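## Task

Wrap the blue wire around the reel as one strand, always turning the same way, until just a short total length stays off it. Wire counts as wound only if it sits between the two flanges, not over their rims and not in the middle hole. At the end the reel must lie flat and sit entirely within the painted ring. Neither the reel nor the wire may touch anything fixed to the table, such as an arm base. Nothing may count only because the robot is still holding it. Open the grippers, move the arms away, and then declare the job finished yourself by calling finished_scene; any other ending fails.

## Robot and tools

Robot: two arms, left_arm and right_arm, each ending in a two-finger gripper. Every pose uses one scene frame shared by both arms. Its origin is on the table top midway between the arms, +x points out over the table, +z points up, and left_arm stands on the +y side. The names left and right do not match the sides of a camera image. A gripper's fingers point along its own +z axis and close along its own y axis. The reported end_effector_position is the point between the finger pads, roughly 1 cm short of the tips. Reported hand positions get less accurate at long reach, and motions often stop a centimetre or more away from the command, usually too low.

The row. Every arm command is one flat list of 16 numbers covering both arms, even if only one moves. The first 8 are left_arm: x, y, z in metres, then the orientation quaternion qw, qx, qy, qz (w first), then the opening. The last 8 are the same for right_arm. Position and quaternion are absolute targets in the scene frame, not offsets. Opening runs from -1 (closed) to +1 (fully open, 0.094 m). To hold an arm still, repeat its whole last reported pose and its opening in every call. To keep a gripper's orientation, resend the same target quaternion each time rather than copying the reported one, which may drift.

execute_actions takes "actions", a list with at most one item, plus optional "pictures" (true or false). An empty list only reports the current state. An item {"rows": [...], "steps": n} runs up to 15 control steps of 1/30 s each (15 if steps is omitted); each row applies for one step and the final row repeats if there are fewer rows than steps. An item {"steps": n} without rows is a wait of up to 300 steps counted from the previous result, so the time spent replying is included. A target more than 0.6 m from the arm's last reported position along any of its gripper axes gets the whole call refused, and nothing is sent.

move takes "target" (one 16-number row as above, absolute poses) and optional "speed" in m/s, 0.002 to 0.5, default 0.25; rotation is capped at twice that value in rad/s. Both grippers travel straight-line paths that finish together, lasting 0.5 to 10 s; past 10 s they stop short. The opening is sent when the move begins. Paths do not avoid obstacles or the other arm, and the gripper can lag, stray, or overshoot the speed, especially with the arm near full stretch. The result adds a move: line with the ending (done, off_target, moving, held, fault) and active limits, plus each gripper's distance from its target. limits=paced means the sent pose was clipped; limits=held means some steps were blocked, after which the arm may suddenly go fast.

wait takes "seconds" (0 to 10) and sends nothing new. zoom_image takes "camera" (cam_high, cam_low, cam_left_wrist or cam_right_wrist) and "region" [x0, y0, x1, y1] in image pixels, origin top-left, no more than 504 by 504, and returns a closer look at that camera's latest image. finished_scene takes "scene" (1 or 2), ends that scene for good and reports whether it succeeded.

Control details. Each step the commanded pose is limited to 70 mm and 16 degrees from the measured pose; position wins over orientation when both cannot be met. After an action the arm only continues to its last clipped pose, so read the result and send the remainder. The simulation keeps running while you think and write.

Results. The state line shows each gripper's position and quaternion for left_arm | right_arm. grip_measured is the measured finger opening on the command scale (Joint positions ends with it in metres); readings can be off by about 1 mm. To grasp, command roughly 0.03 below grip_measured; less than that holds more gently. Thin parts such as wire are gripped more weakly. HELD marks steps that were not sent; a pose unreachable line names the arm whose command a clearance check altered; a Hand target line shows where the controller is now steering. Joint torques include offsets and noise. MOTOR HOT appears from 85 C; at 100 C an OVER-TEMPERATURE FAULT drops that arm, so avoid holding loads for long. Joint ranges (rad): waist -2.880 to 2.880, shoulder 0.000 to 3.142, elbow 0.000 to 3.019, wrist pitch -1.693 to 1.571, wrist yaw -1.571 to 1.571, wrist roll -2.094 to 2.094.

Cameras: cam_high, cam_low, cam_left_wrist, cam_right_wrist, all 504x504, with calibration supplied; wrist camera poses follow the joints.

Avoid: knocking anything off the table, arms colliding or pushing each other, fast or deep contacts (a target well beyond a contact presses harder), drops and slips. Loose objects may occasionally get a small push from outside.

Each tool is called as name([rows], argument=value, ...), one row to a line, values as JSON.

## Session

execute_actions(actions=[])

Scene clock: 0.00 s of 8300.00 s.
left_arm: end_effector_position=(+0.2433, -0.0117, +0.1750) grip_measured=+1.000 end_effector_quat_wxyz=(-0.143, +0.983, +0.110, -0.027) | right_arm: end_effector_position=(+0.8768, -0.5126, +0.3768) grip_measured=+1.000 end_effector_quat_wxyz=(+0.470, +0.046, +0.846, +0.248)
Joint positions: left_arm=[-0.854  1.672  1.435 -1.618 -0.064  1.861  0.094] | right_arm=[-0.431  2.156  2.375 -0.792 -0.643  0.171  0.094]
Joint velocities: left_arm=[-0.024 -0.024 -0.002  0.022  0.066  0.007  0.   ] | right_arm=[-0.005 -0.005  0.012  0.007  0.037 -0.007  0.   ]
Joint torques (N m, as the arm reports them, + toward a larger angle): no reading
Motor temperatures (°C, as the motors report them): left_arm=[19 19 22 20 21 19] | right_arm=[19 19 22 20 21 22]
Hand target (left_arm): +0.246, -0.017, +0.179; -0.137, +0.984, +0.110, -0.024
Hand target (right_arm): +0.878, -0.513, +0.394; +0.484, +0.040, +0.839, +0.245

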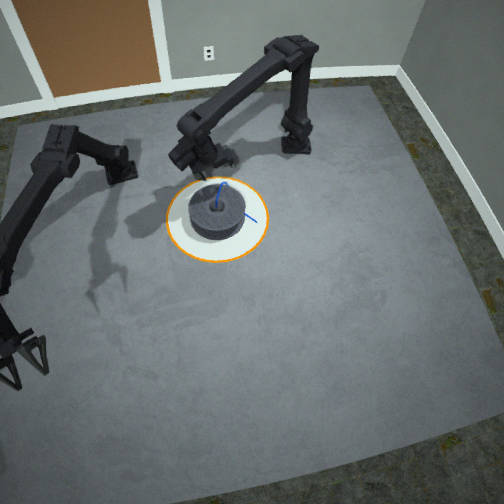

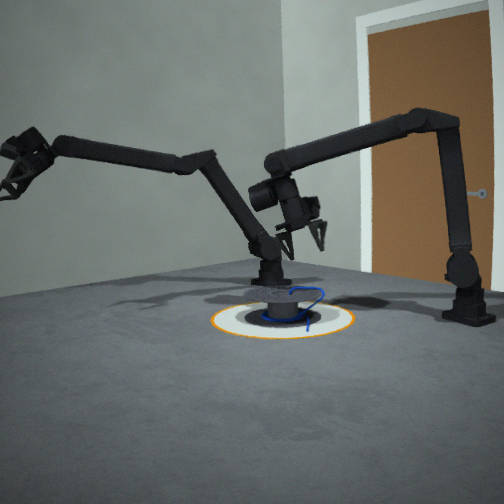

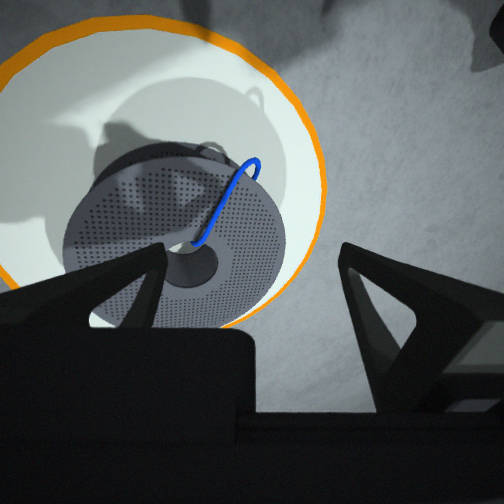

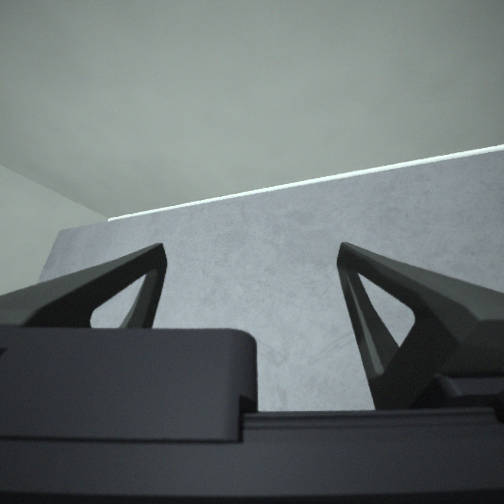

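zoom_image(camera="cam_high", region=[150, 150, 290, 280])

zoom_image(camera="cam_low", region=[200, 260, 360, 350])

Region (150, 150, 290, 280) of cam_high's 504x504 image, scaled by 3.600, with more detail than that image has; it fills the top 468 rows of this view, and the rest is white.

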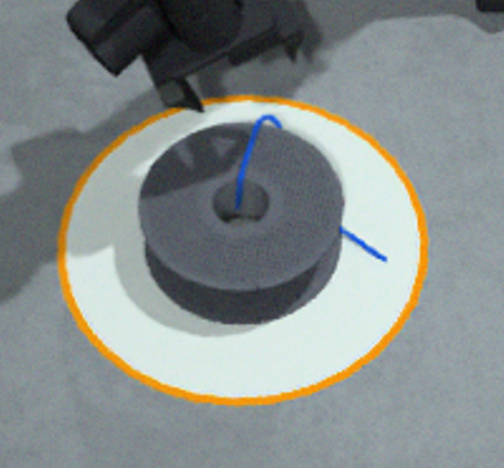

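Region (200, 260, 360, 350) of cam_low's 504x504 image, scaled by 3.150, with more detail than that image has; it fills the top 284 rows of this view, and the rest is white.

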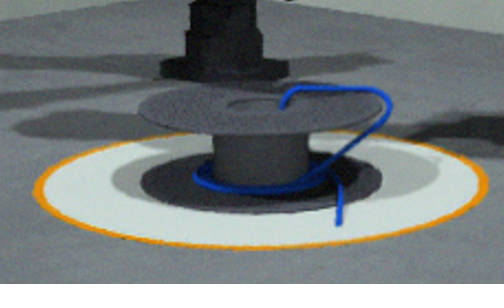

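move(target=[0.228,0.0,0.13,0,0.98,-0.2,0,0.2, 0.6,-0.35,0.3,0,0,1,0,1])

Scene clock: 18.90 s of 8300.00 s.
left_arm: end_effector_position=(+0.2324, +0.0003, +0.1286) grip_measured=+0.203 end_effector_quat_wxyz=(-0.059, +0.997, -0.007, +0.049) | right_arm: end_effector_position=(+0.6101, -0.3493, +0.2896) grip_measured=+1.000 end_effector_quat_wxyz=(+0.012, -0.003, +1.000, +0.008)
Joint positions: left_arm=[-0.894  1.525  1.151 -1.256 -0.141  2.063  0.057] | right_arm=[-0.11   1.821  1.965 -1.691 -0.015  0.019  0.094]
Joint velocities: left_arm=[ 0.005 -0.005  0.017  0.007 -0.022 -0.022  0.   ] | right_arm=[-0.005  0.024  0.012 -0.017  0.022 -0.037  0.   ]
Joint torques (N m, as the arm reports them, + toward a larger angle): left_arm=[  0.31 -15.34   7.07   0.43  -0.21   0.06] | right_arm=[  0.6  -21.96   8.42  -0.26   0.12   0.17]
Motor temperatures (°C, as the motors report them): left_arm=[19 21 25 20 21 19] | right_arm=[19 23 27 20 21 22]
Hand target (left_arm): +0.228, -0.001, +0.130; -0.052, +0.997, -0.020, +0.054
Hand target (right_arm): +0.602, -0.347, +0.298; +0.013, +0.001, +1.000, +0.007
Off the commanded pose (left_arm): 0.005 m, 24 deg; orientation clipped at the last step of the last action.
Off the commanded pose (right_arm): 0.015 m, 2 deg.
joint sent to its limit (left arm) — the command would take joint 6 (wrist roll) past its upper limit, so that joint was sent only as far as its limit.
joint sent to its limit (right arm) — the command would take joint 4 (wrist pitch) past its lower limit, so that joint was sent only as far as its limit.
After step 90, 13.10 s passed at rest.
move: off_target (left_arm, right_arm); limits=paced
camera_calibration (this result's frames):
cam_left_wrist: T_world_to_cam=[[0.00599057, 0.993047, 0.117568, -0.0179285], [0.752638, -0.0818881, 0.653323, -0.251913], [0.658407, 0.0845725, -0.747895, 0.0668388], [0, 0, 0, 1]] pos_world=[0.145699, -0.00847759, 0.216677]
cam_right_wrist: T_world_to_cam=[[0.0101437, -0.999939, -0.0043847, -0.356274], [-0.824766, -0.0108458, 0.56537, 0.337732], [-0.565383, -0.00211858, -0.824826, 0.708977], [0, 0, 0, 1]] pos_world=[0.683007, -0.351088, 0.392277]

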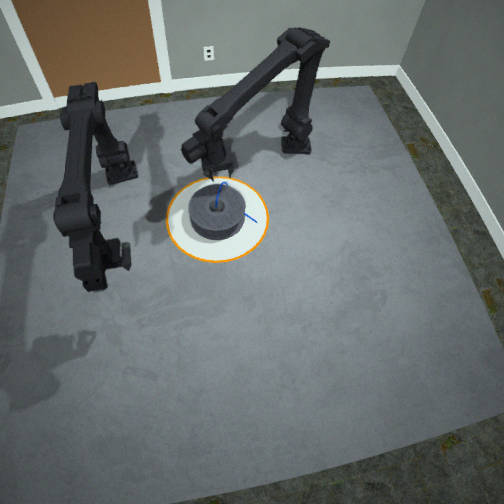

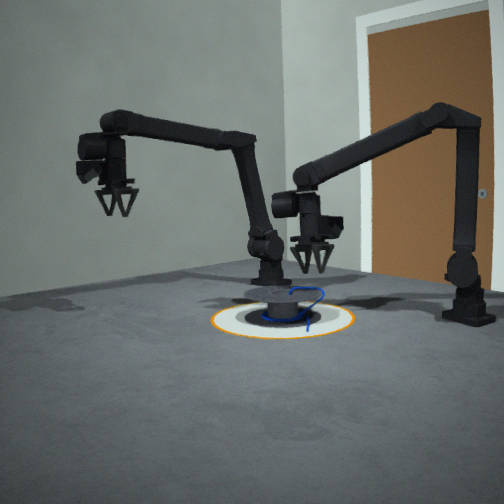

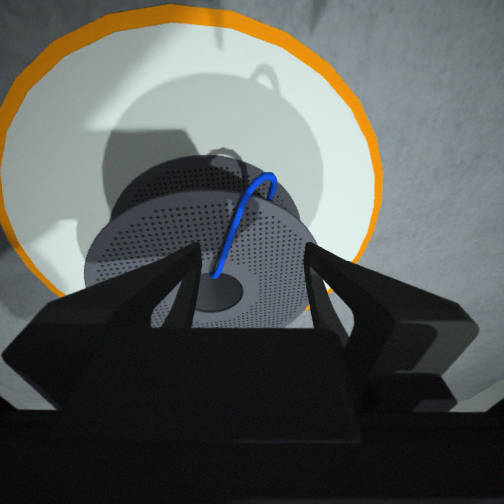

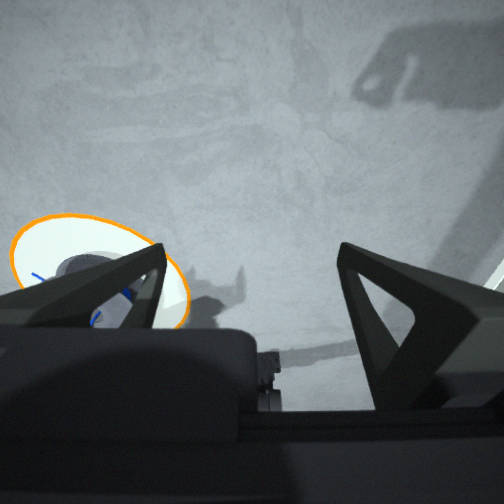

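move(target=[0.228,0.0,0.14,0,0.766,0.643,0,0.2, 0.5,-0.3,0.25,0,0,1,0,1], speed=0.4)

move(target=[0.228,0.0,0.13,0,0.2,0.98,0,0.2, 0.5,-0.3,0.25,0,0,1,0,1], speed=0.4)

Scene clock: 23.90 s of 8300.00 s.
left_arm: end_effector_position=(+0.2244, -0.0029, +0.1398) grip_measured=+0.203 end_effector_quat_wxyz=(-0.009, +0.775, +0.632, +0.002) | right_arm: end_effector_position=(+0.5033, -0.3039, +0.2446) grip_measured=+1.000 end_effector_quat_wxyz=(-0.012, +0.001, +1.000, -0.000)
Joint positions: left_arm=[-0.857  1.487  1.145 -1.247 -0.002  0.722  0.057] | right_arm=[-0.001  1.563  1.512 -1.545 -0.003  0.134  0.094]
Joint velocities: left_arm=[-0.015 -0.005 -0.007  0.012  0.081  0.022  0.001] | right_arm=[-0.005 -0.005  0.012  0.002  0.007  0.022  0.   ]
Joint torques (N m, as the arm reports them, + toward a larger angle): left_arm=[  2.38 -14.89   7.37   0.68   0.06  -0.26] | right_arm=[  0.9  -17.35   8.35   0.53   0.15   0.18]
Motor temperatures (°C, as the motors report them): left_arm=[19 21 25 20 21 19] | right_arm=[19 22 27 20 21 22]
Hand target (left_arm): +0.228, +0.000, +0.140; -0.001, +0.766, +0.643, +0.000
Hand target (right_arm): +0.501, -0.299, +0.249; -0.001, +0.000, +1.000, +0.000
Off the commanded pose (left_arm): 0.005 m, 2 deg.
Off the commanded pose (right_arm): 0.007 m, 1 deg.
move: done
camera_calibration (this result's frames):
cam_left_wrist: T_world_to_cam=[[-0.979931, 0.199069, 0.0103497, 0.217865], [0.166224, 0.787387, 0.593625, -0.110941], [0.110023, 0.583432, -0.804675, 0.213229], [0, 0, 0, 1]] pos_world=[0.208474, -0.0804208, 0.235183]
cam_right_wrist: T_world_to_cam=[[0.00341794, -0.99993, 0.011366, -0.310422], [-0.796756, 0.00414539, 0.604287, 0.256502], [-0.604292, -0.0111214, -0.796685, 0.621544], [0, 0, 0, 1]] pos_world=[0.581025, -0.304551, 0.343702]

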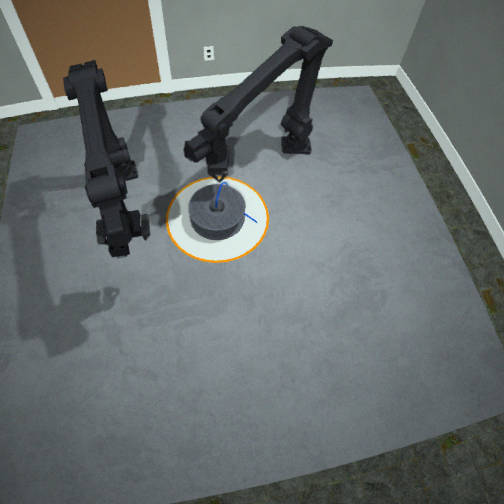

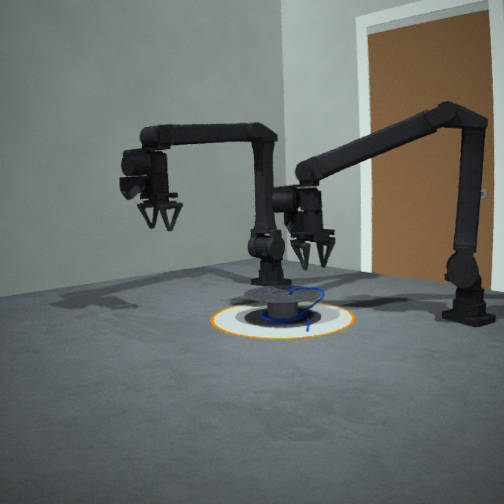

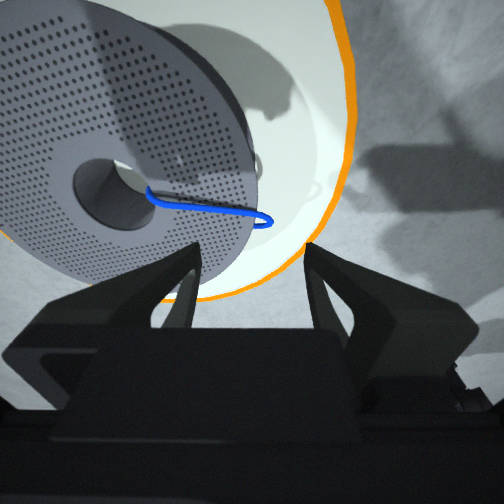

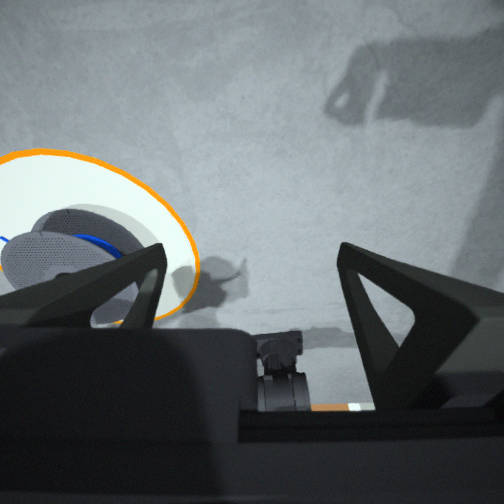

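Scene clock: 26.30 s of 8300.00 s.
left_arm: end_effector_position=(+0.2241, -0.0036, +0.1331) grip_measured=+0.203 end_effector_quat_wxyz=(-0.003, +0.214, +0.977, +0.002) | right_arm: end_effector_position=(+0.5033, -0.3040, +0.2449) grip_measured=+1.000 end_effector_quat_wxyz=(-0.012, +0.001, +1.000, -0.000)
Joint positions: left_arm=[-0.857  1.487  1.126 -1.217  0.002 -0.621  0.057] | right_arm=[-0.001  1.562  1.512 -1.545 -0.002  0.134  0.094]
Joint velocities: left_arm=[ 0.005 -0.005  0.017  0.002 -0.037  0.022 -0.001] | right_arm=[-0.015 -0.005  0.007 -0.027  0.051 -0.007  0.   ]
Joint torques (N m, as the arm reports them, + toward a larger angle): left_arm=[  2.37 -13.96   7.34   0.71  -0.16  -0.26] | right_arm=[  0.86 -17.53   8.16   0.55   0.15   0.15]
Motor temperatures (°C, as the motors report them): left_arm=[19 21 25 20 21 19] | right_arm=[19 22 27 20 21 22]
Hand target (left_arm): +0.228, -0.000, +0.130; -0.000, +0.200, +0.980, +0.000
Hand target (right_arm): +0.500, -0.300, +0.250; -0.000, -0.000, +1.000, -0.000
Off the commanded pose (left_arm): 0.006 m, 2 deg.
Off the commanded pose (right_arm): 0.007 m, 1 deg.
move: done
camera_calibration (this result's frames):
cam_left_wrist: T_world_to_cam=[[-0.415145, -0.90975, -0.00315689, 0.089087], [-0.737338, 0.334432, 0.586931, 0.0952921], [-0.532904, 0.245989, -0.809631, 0.351853], [0, 0, 0, 1]] pos_world=[0.29475, -0.0373738, 0.229222]
cam_right_wrist: T_world_to_cam=[[0.00342627, -0.999922, 0.0120234, -0.31073], [-0.797274, 0.004526, 0.603601, 0.25679], [-0.603608, -0.011654, -0.797196, 0.621387], [0, 0, 0, 1]] pos_world=[0.580871, -0.304626, 0.344105]

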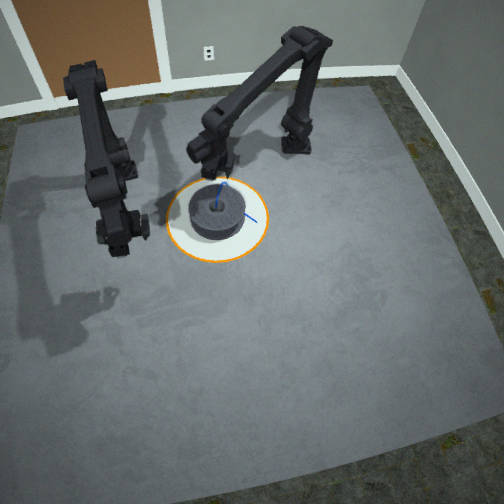

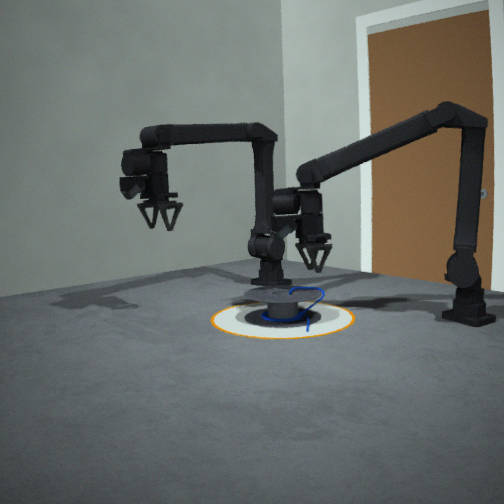

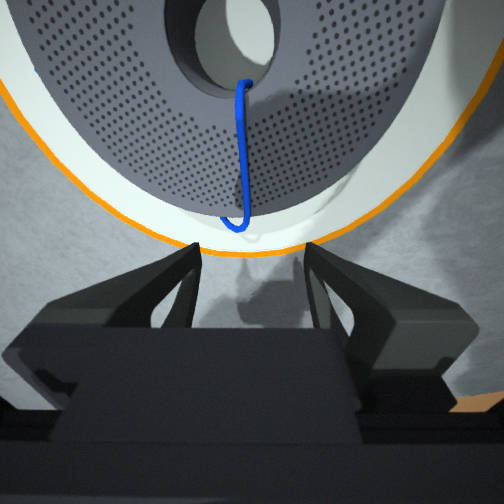

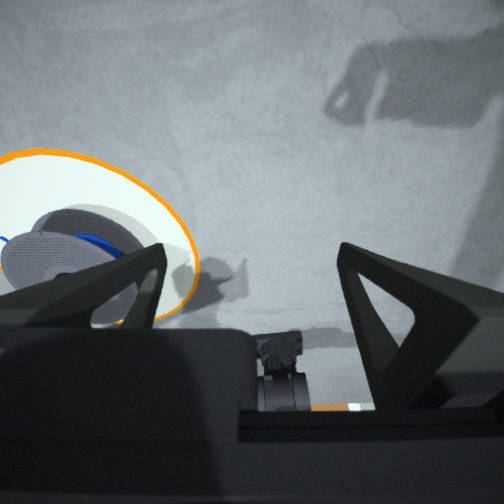

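move(target=[0.283,-0.023,0.092,0,0.2,0.98,0,-0.4, 0.5,-0.3,0.25,0,0,1,0,1], speed=0.1)

zoom_image(camera="cam_low", region=[200, 230, 360, 350])

Scene clock: 33.97 s of 8300.00 s.
left_arm: end_effector_position=(+0.2665, -0.0085, +0.0872) grip_measured=-0.397 end_effector_quat_wxyz=(-0.013, +0.198, +0.980, +0.012) | right_arm: end_effector_position=(+0.5033, -0.3040, +0.2449) grip_measured=+1.000 end_effector_quat_wxyz=(-0.012, +0.001, +1.000, -0.000)
Joint positions: left_arm=[-0.779  1.619  1.15  -1.137  0.002 -0.575  0.028] | right_arm=[-0.001  1.562  1.512 -1.545 -0.002  0.134  0.094]
Joint velocities: left_arm=[ 0.005  0.005 -0.007 -0.012  0.037  0.037 -0.   ] | right_arm=[-0.005 -0.015  0.002 -0.012  0.037  0.007  0.   ]
Joint torques (N m, as the arm reports them, + toward a larger angle): left_arm=[  1.85 -13.44  11.76   0.55  -0.23   0.03] | right_arm=[  0.84 -17.49   8.17   0.55   0.14   0.15]
Motor temperatures (°C, as the motors report them): left_arm=[19 21 25 20 21 19] | right_arm=[19 22 26 20 21 22]
Hand target (left_arm): +0.283, -0.023, +0.093; +0.001, +0.200, +0.980, +0.000
Hand target (right_arm): +0.500, -0.300, +0.250; -0.000, -0.000, +1.000, +0.000
Off the commanded pose (left_arm): 0.022 m, 2 deg.
Off the commanded pose (right_arm): 0.007 m, 1 deg.
After step 90, 3.57 s passed at rest.
move: off_target (left_arm)
camera_calibration (this result's frames):
cam_left_wrist: T_world_to_cam=[[-0.385242, -0.92264, -0.0179822, 0.0952131], [-0.738132, 0.29639, 0.606065, 0.153354], [-0.55385, 0.246755, -0.795212, 0.342785], [0, 0, 0, 1]] pos_world=[0.339727, -0.0421889, 0.181356]
cam_right_wrist: T_world_to_cam=[[0.00342627, -0.999922, 0.0120234, -0.31073], [-0.797274, 0.004526, 0.603601, 0.25679], [-0.603608, -0.011654, -0.797196, 0.621387], [0, 0, 0, 1]] pos_world=[0.580871, -0.304626, 0.344105]

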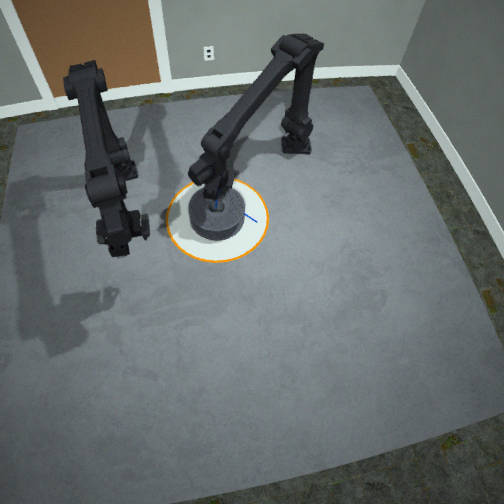

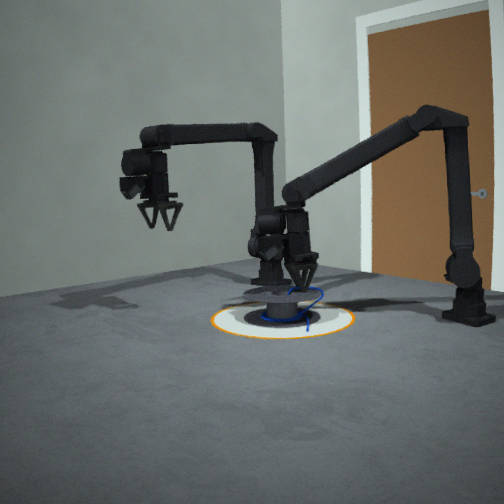

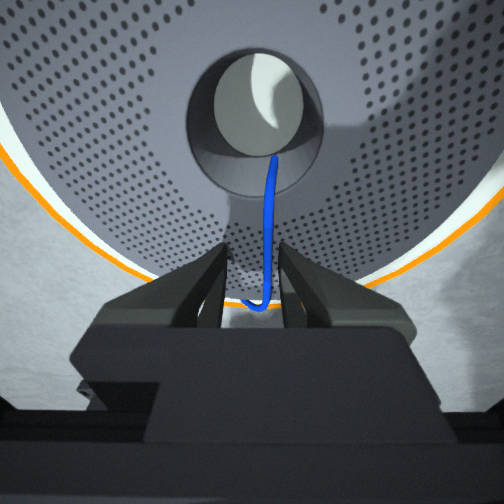

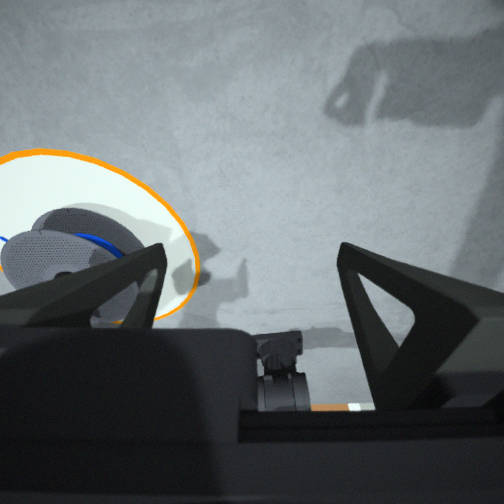

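Region (200, 230, 360, 350) of cam_low's 504x504 image, scaled by 3.150, with more detail than that image has; it fills the top 378 rows of this view, and the rest is white.

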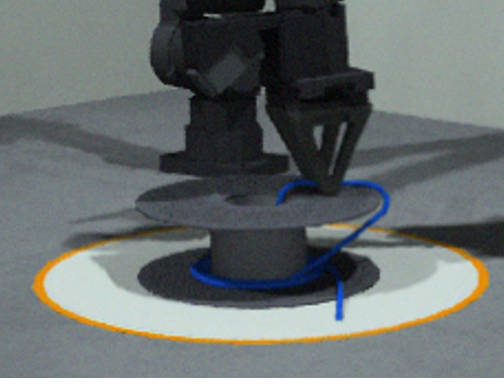

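move(target=[0.2665,-0.011,0.092,0,0.2,0.98,0,-1, 0.5,-0.3,0.25,0,0,1,0,1], speed=0.05)

move(target=[0.235,0.0,0.16,0,0.2,0.98,0,-1, 0.5,-0.3,0.25,0,0,1,0,1], speed=0.05)

zoom_image(camera="cam_low", region=[200, 230, 360, 350])

Scene clock: 38.83 s of 8300.00 s.
left_arm: end_effector_position=(+0.2680, -0.0108, +0.0905) grip_measured=-0.955 end_effector_quat_wxyz=(-0.007, +0.198, +0.980, +0.005) | right_arm: end_effector_position=(+0.5033, -0.3040, +0.2449) grip_measured=+1.000 end_effector_quat_wxyz=(-0.012, +0.001, +1.000, -0.000)
Joint positions: left_arm=[-0.779  1.611  1.15  -1.127  0.002 -0.574  0.002] | right_arm=[-0.001  1.562  1.512 -1.545 -0.002  0.134  0.094]
Joint velocities: left_arm=[ 0.005 -0.015  0.007 -0.012  0.007 -0.022  0.001] | right_arm=[-0.015 -0.005 -0.022  0.002 -0.051 -0.007  0.   ]
Joint torques (N m, as the arm reports them, + toward a larger angle): left_arm=[  1.09 -16.71   6.97   0.69  -0.14  -0.11] | right_arm=[  0.87 -17.51   8.16   0.55   0.14   0.15]
Motor temperatures (°C, as the motors report them): left_arm=[19 21 26 20 21 19] | right_arm=[19 22 26 20 21 22]
Hand target (left_arm): +0.266, -0.011, +0.092; -0.000, +0.200, +0.980, -0.000
Hand target (right_arm): +0.500, -0.300, +0.250; -0.000, -0.000, +1.000, +0.000
Off the commanded pose (left_arm): 0.002 m, 1 deg.
Off the commanded pose (right_arm): 0.007 m, 1 deg.
After step 90, 1.07 s passed at rest.
move: done
camera_calibration (this result's frames):
cam_left_wrist: T_world_to_cam=[[-0.386166, -0.922393, -0.00816205, 0.0931187], [-0.743821, 0.306148, 0.594142, 0.155896], [-0.545533, 0.235508, -0.804319, 0.345307], [0, 0, 0, 1]] pos_world=[0.340295, -0.0431579, 0.185873]
cam_right_wrist: T_world_to_cam=[[0.00342627, -0.999922, 0.0120234, -0.31073], [-0.797274, 0.004526, 0.603601, 0.25679], [-0.603608, -0.011654, -0.797196, 0.621387], [0, 0, 0, 1]] pos_world=[0.580871, -0.304626, 0.344105]

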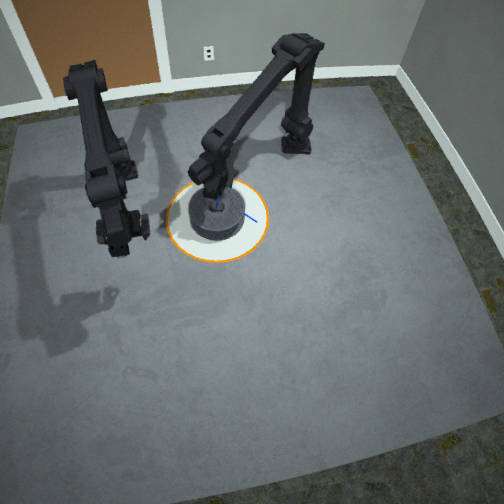

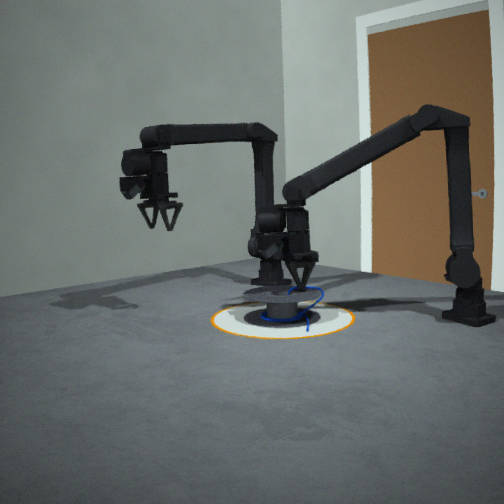

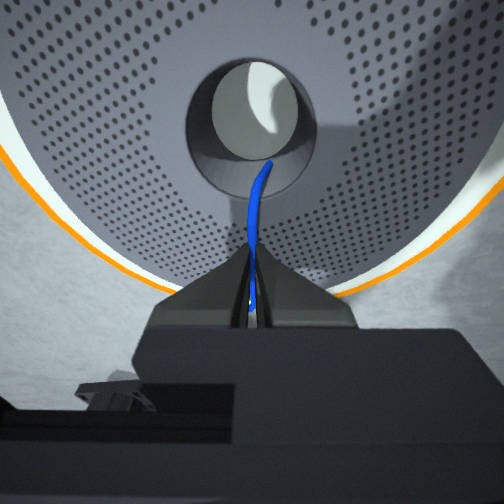

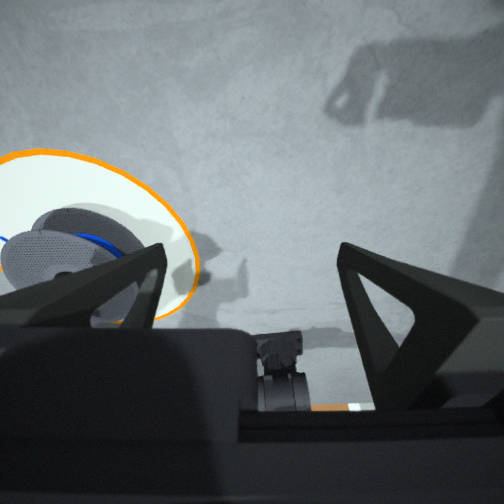

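Scene clock: 40.73 s of 8300.00 s.
left_arm: end_effector_position=(+0.2363, +0.0081, +0.1468) grip_measured=-0.955 end_effector_quat_wxyz=(-0.008, +0.201, +0.980, +0.007) | right_arm: end_effector_position=(+0.5033, -0.3040, +0.2449) grip_measured=+1.000 end_effector_quat_wxyz=(-0.012, +0.001, +1.000, -0.000)
Joint positions: left_arm=[-0.817  1.474  1.15  -1.269  0.002 -0.608  0.002] | right_arm=[-0.001  1.562  1.512 -1.545 -0.002  0.134  0.094]
Joint velocities: left_arm=[-0.015 -0.024 -0.007  0.002  0.051 -0.022 -0.   ] | right_arm=[ 0.005 -0.005 -0.007  0.012  0.081  0.007  0.   ]
Joint torques (N m, as the arm reports them, + toward a larger angle): left_arm=[  0.28 -14.64  10.44  -0.74  -0.11  -0.27] | right_arm=[  0.87 -17.5    8.16   0.55   0.14   0.15]
Motor temperatures (°C, as the motors report them): left_arm=[19 21 26 20 21 19] | right_arm=[19 22 26 20 21 22]
Hand target (left_arm): +0.234, +0.002, +0.160; -0.001, +0.200, +0.980, -0.000
Hand target (right_arm): +0.500, -0.300, +0.250; -0.000, -0.000, +1.000, +0.000
Off the commanded pose (left_arm): 0.016 m, 1 deg.
Off the commanded pose (right_arm): 0.007 m, 1 deg.
move: off_target (left_arm)
camera_calibration (this result's frames):
cam_left_wrist: T_world_to_cam=[[-0.390758, -0.920427, -0.0110715, 0.100296], [-0.741229, 0.307504, 0.596675, 0.0920143], [-0.545791, 0.241362, -0.802407, 0.368526], [0, 0, 0, 1]] pos_world=[0.308534, -0.0249279, 0.241916]
cam_right_wrist: T_world_to_cam=[[0.00342627, -0.999922, 0.0120234, -0.31073], [-0.797274, 0.004526, 0.603601, 0.25679], [-0.603608, -0.011654, -0.797196, 0.621387], [0, 0, 0, 1]] pos_world=[0.580871, -0.304626, 0.344105]

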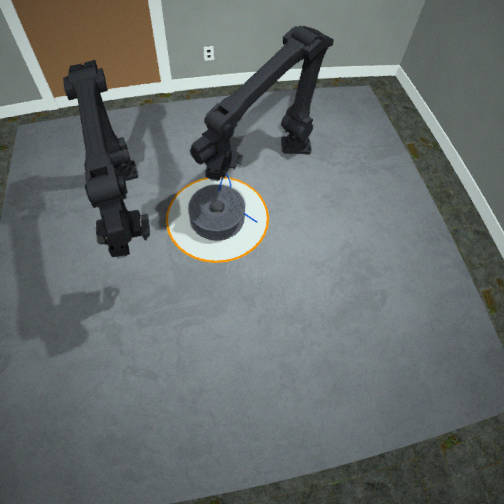

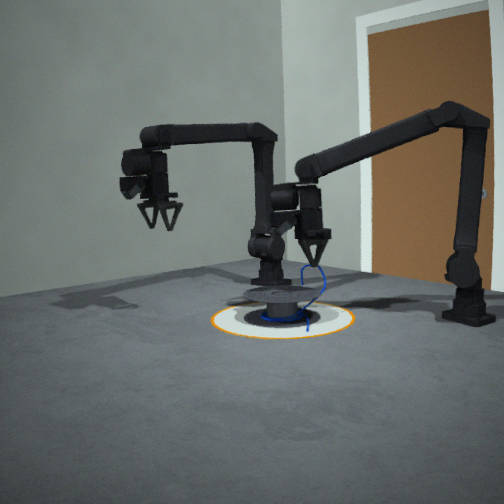

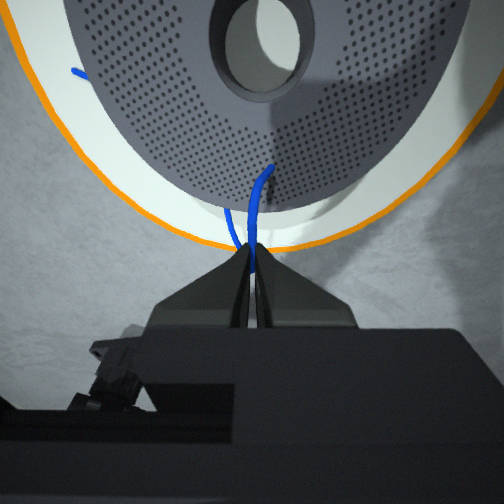

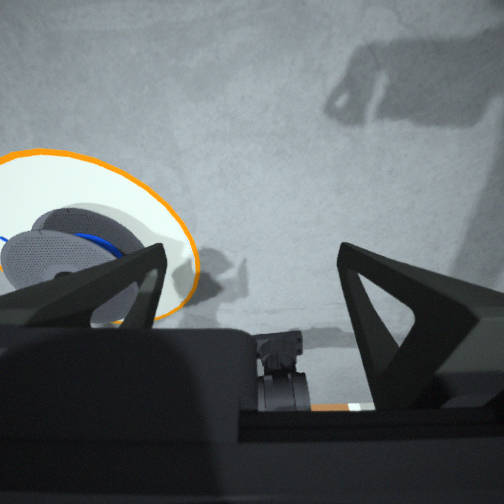

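Region (200, 230, 360, 350) of cam_low's 504x504 image, scaled by 3.150, with more detail than that image has; it fills the top 378 rows of this view, and the rest is white.

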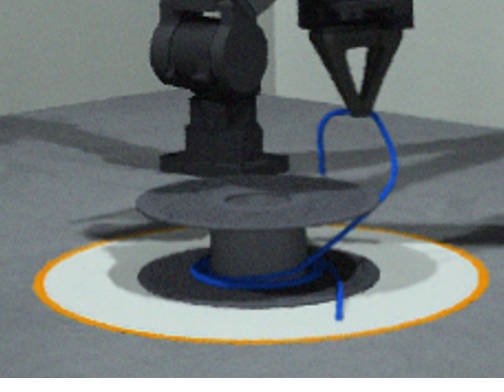

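move(target=[0.185,-0.02,0.11,0,0.57,0.82,0,-1, 0.5,-0.3,0.25,0,0,1,0,1], speed=0.1)

move(target=[0.195,-0.085,0.055,0,0.57,0.82,0,-1, 0.5,-0.3,0.25,0,0,1,0,1], speed=0.1)

move(target=[0.25,-0.15,0.055,0,0.26,0.966,0,-1, 0.5,-0.3,0.25,0,0,1,0,1], speed=0.1)

zoom_image(camera="cam_low", region=[200, 230, 360, 350])

Scene clock: 49.77 s of 8300.00 s.
left_arm: end_effector_position=(+0.1904, -0.0193, +0.1228) grip_measured=-0.955 end_effector_quat_wxyz=(+0.007, +0.559, +0.829, -0.006) | right_arm: end_effector_position=(+0.5033, -0.3040, +0.2449) grip_measured=+1.000 end_effector_quat_wxyz=(-0.012, +0.001, +1.000, -0.000)
Joint positions: left_arm=[-0.947  1.478  1.088 -1.162  0.002  0.043  0.002] | right_arm=[-0.001  1.562  1.512 -1.545 -0.002  0.134  0.094]
Joint velocities: left_arm=[-0.005  0.005 -0.002  0.002 -0.007  0.051 -0.   ] | right_arm=[ 0.005 -0.005  0.012 -0.002  0.022  0.022  0.   ]
Joint torques (N m, as the arm reports them, + toward a larger angle): left_arm=[  0.24 -11.43   7.3    0.76  -0.01   0.04] | right_arm=[  0.86 -17.51   8.16   0.55   0.14   0.15]
Motor temperatures (°C, as the motors report them): left_arm=[19 21 26 20 21 19] | right_arm=[19 22 26 20 21 22]
Hand target (left_arm): +0.185, -0.020, +0.110; -0.001, +0.571, +0.821, -0.001
Hand target (right_arm): +0.500, -0.300, +0.250; -0.000, -0.000, +1.000, +0.000
Off the commanded pose (left_arm): 0.014 m, 2 deg.
Off the commanded pose (right_arm): 0.007 m, 1 deg.
After step 90, 1.63 s passed at rest.
move: off_target (left_arm)
camera_calibration (this result's frames):
cam_left_wrist: T_world_to_cam=[[-0.925477, -0.378802, 0.000712921, 0.167644], [-0.311668, 0.762524, 0.566939, 0.0114368], [-0.215301, 0.524467, -0.82376, 0.275961], [0, 0, 0, 1]] pos_world=[0.21813, -0.0899491, 0.220722]
cam_right_wrist: T_world_to_cam=[[0.00342627, -0.999922, 0.0120234, -0.31073], [-0.797274, 0.004526, 0.603601, 0.25679], [-0.603608, -0.011654, -0.797196, 0.621387], [0, 0, 0, 1]] pos_world=[0.580871, -0.304626, 0.344105]

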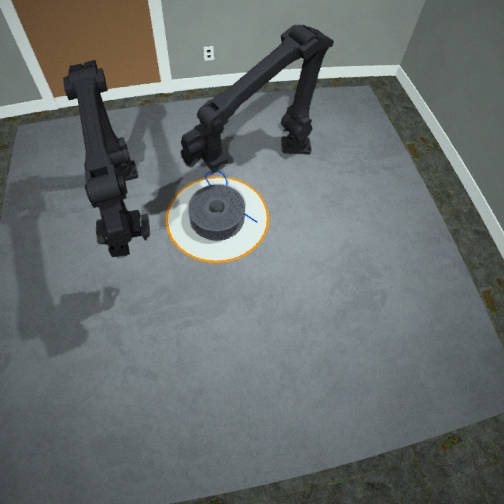

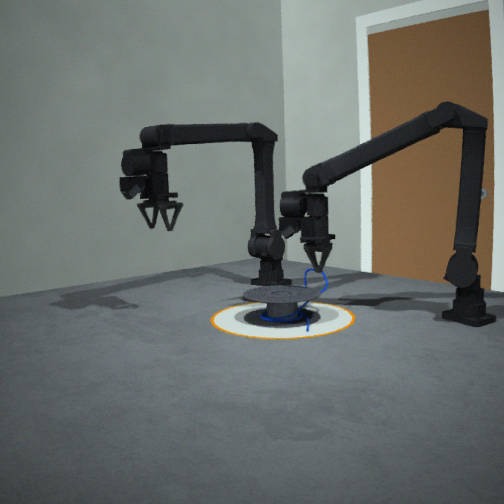

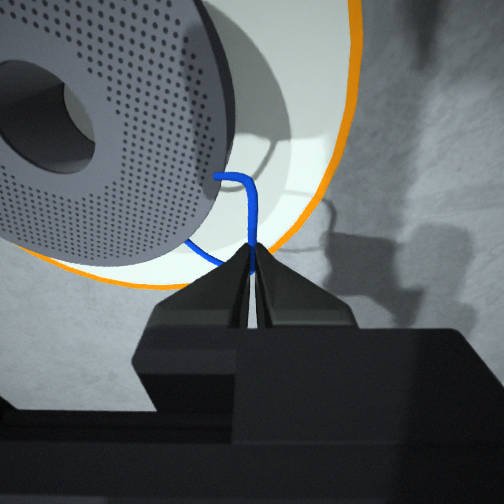

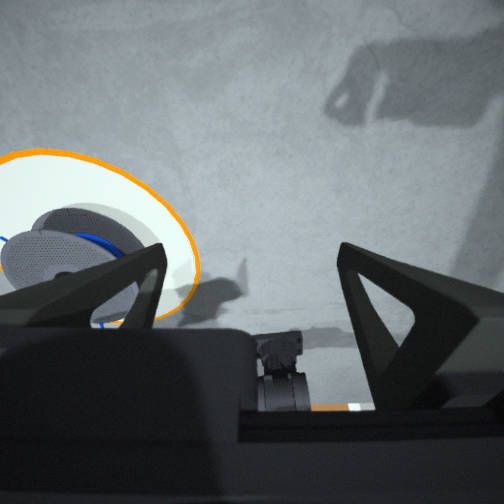

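Scene clock: 51.07 s of 8300.00 s.
left_arm: end_effector_position=(+0.1911, -0.0620, +0.0479) grip_measured=-0.955 end_effector_quat_wxyz=(-0.019, +0.571, +0.821, +0.011) | right_arm: end_effector_position=(+0.5033, -0.3040, +0.2449) grip_measured=+1.000 end_effector_quat_wxyz=(-0.012, +0.001, +1.000, -0.000)
Joint positions: left_arm=[-0.985  1.704  1.142 -1.054  0.002  0.036  0.002] | right_arm=[-0.001  1.562  1.512 -1.545 -0.002  0.134  0.094]
Joint velocities: left_arm=[-0.005 -0.005  0.002 -0.007  0.051  0.037  0.001] | right_arm=[ 0.005 -0.005 -0.007 -0.007 -0.081 -0.051  0.   ]
Joint torques (N m, as the arm reports them, + toward a larger angle): left_arm=[  0.41 -14.92  11.42   0.61  -0.07  -0.26] | right_arm=[  0.87 -17.54   8.17   0.55   0.14   0.15]
Motor temperatures (°C, as the motors report them): left_arm=[19 21 27 20 21 19] | right_arm=[19 22 26 20 21 22]
Hand target (left_arm): +0.195, -0.085, +0.056; -0.001, +0.571, +0.821, -0.000
Hand target (right_arm): +0.500, -0.300, +0.250; -0.000, -0.000, +1.000, +0.000
Off the commanded pose (left_arm): 0.024 m, 3 deg.
Off the commanded pose (right_arm): 0.007 m, 1 deg.
move: off_target (left_arm)
camera_calibration (this result's frames):
cam_left_wrist: T_world_to_cam=[[-0.936694, -0.350136, 0.00291407, 0.156048], [-0.273775, 0.737548, 0.617309, 0.0755214], [-0.218292, 0.577432, -0.786715, 0.238954], [0, 0, 0, 1]] pos_world=[0.219007, -0.139042, 0.140914]
cam_right_wrist: T_world_to_cam=[[0.00342627, -0.999922, 0.0120234, -0.31073], [-0.797274, 0.004526, 0.603601, 0.25679], [-0.603608, -0.011654, -0.797196, 0.621387], [0, 0, 0, 1]] pos_world=[0.580871, -0.304626, 0.344105]

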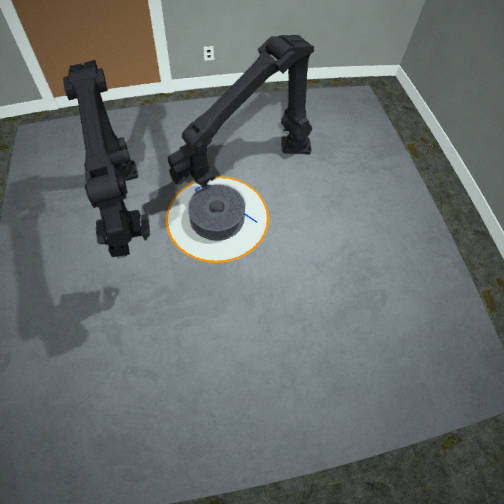

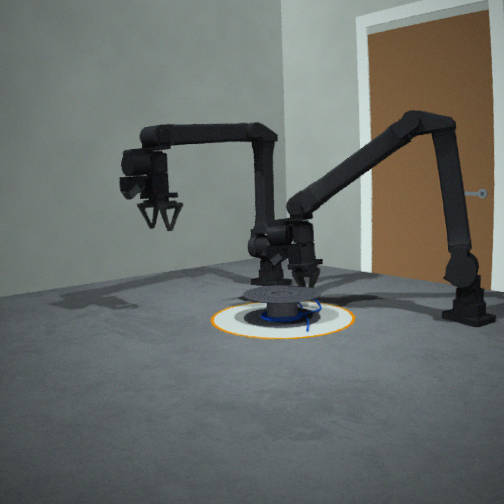

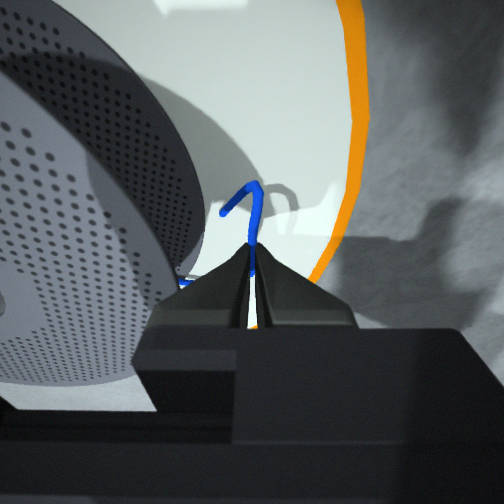

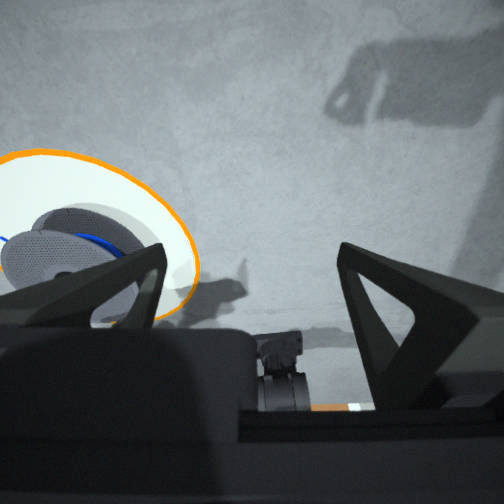

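Scene clock: 54.90 s of 8300.00 s.
left_arm: end_effector_position=(+0.2368, -0.1367, +0.0524) grip_measured=-0.955 end_effector_quat_wxyz=(-0.004, +0.274, +0.962, +0.004) | right_arm: end_effector_position=(+0.5033, -0.3040, +0.2449) grip_measured=+1.000 end_effector_quat_wxyz=(-0.012, +0.001, +1.000, -0.000)
Joint positions: left_arm=[-0.96   1.876  1.406 -1.112  0.002 -0.599  0.002] | right_arm=[-0.001  1.562  1.512 -1.545 -0.002  0.134  0.094]
Joint velocities: left_arm=[-0.005 -0.015 -0.007  0.002 -0.022 -0.051  0.   ] | right_arm=[-0.005 -0.015 -0.017 -0.002 -0.022  0.051  0.   ]
Joint torques (N m, as the arm reports them, + toward a larger angle): left_arm=[  2.28 -17.87  12.38  -0.59  -0.16  -0.29] | right_arm=[  0.88 -17.53   8.17   0.56   0.15   0.15]
Motor temperatures (°C, as the motors report them): left_arm=[19 21 27 20 21 19] | right_arm=[19 22 26 20 21 22]
Hand target (left_arm): +0.249, -0.149, +0.056; +0.000, +0.260, +0.966, -0.001
Hand target (right_arm): +0.500, -0.300, +0.250; -0.000, -0.000, +1.000, +0.000
Off the commanded pose (left_arm): 0.019 m, 2 deg.
Off the commanded pose (right_arm): 0.007 m, 1 deg.
move: off_target (left_arm)
camera_calibration (this result's frames):
cam_left_wrist: T_world_to_cam=[[-0.524466, -0.851415, -0.0052974, 0.00690768], [-0.688957, 0.420721, 0.590196, 0.196769], [-0.500273, 0.313188, -0.807243, 0.327338], [0, 0, 0, 1]] pos_world=[0.302947, -0.179422, 0.148146]
cam_right_wrist: T_world_to_cam=[[0.00342627, -0.999922, 0.0120234, -0.31073], [-0.797274, 0.004526, 0.603601, 0.25679], [-0.603608, -0.011654, -0.797196, 0.621387], [0, 0, 0, 1]] pos_world=[0.580871, -0.304626, 0.344105]

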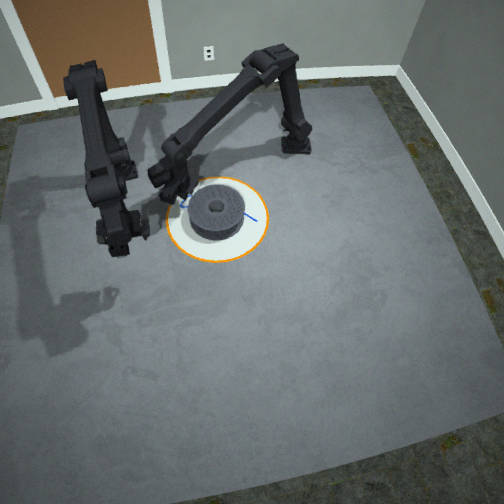

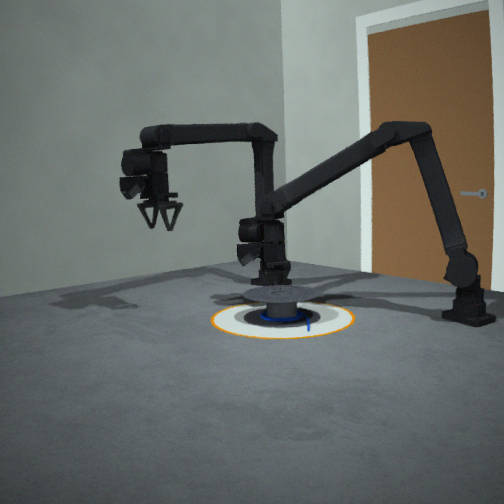

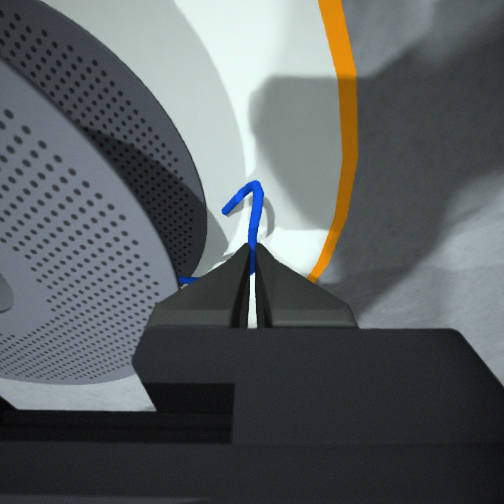

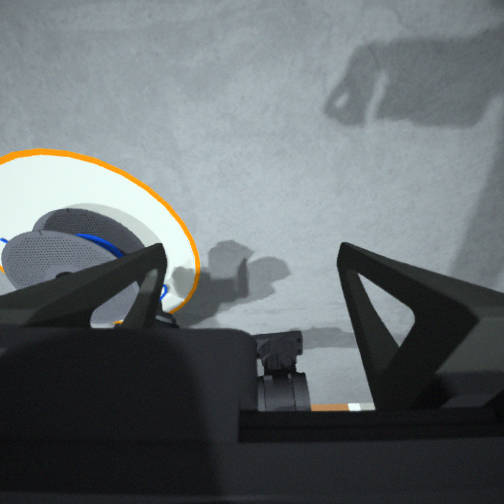

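Region (200, 230, 360, 350) of cam_low's 504x504 image, scaled by 3.150, with more detail than that image has; it fills the top 378 rows of this view, and the rest is white.

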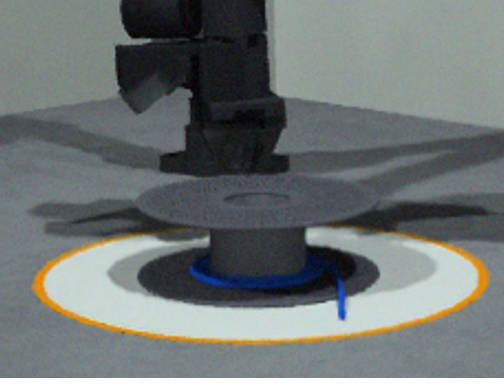

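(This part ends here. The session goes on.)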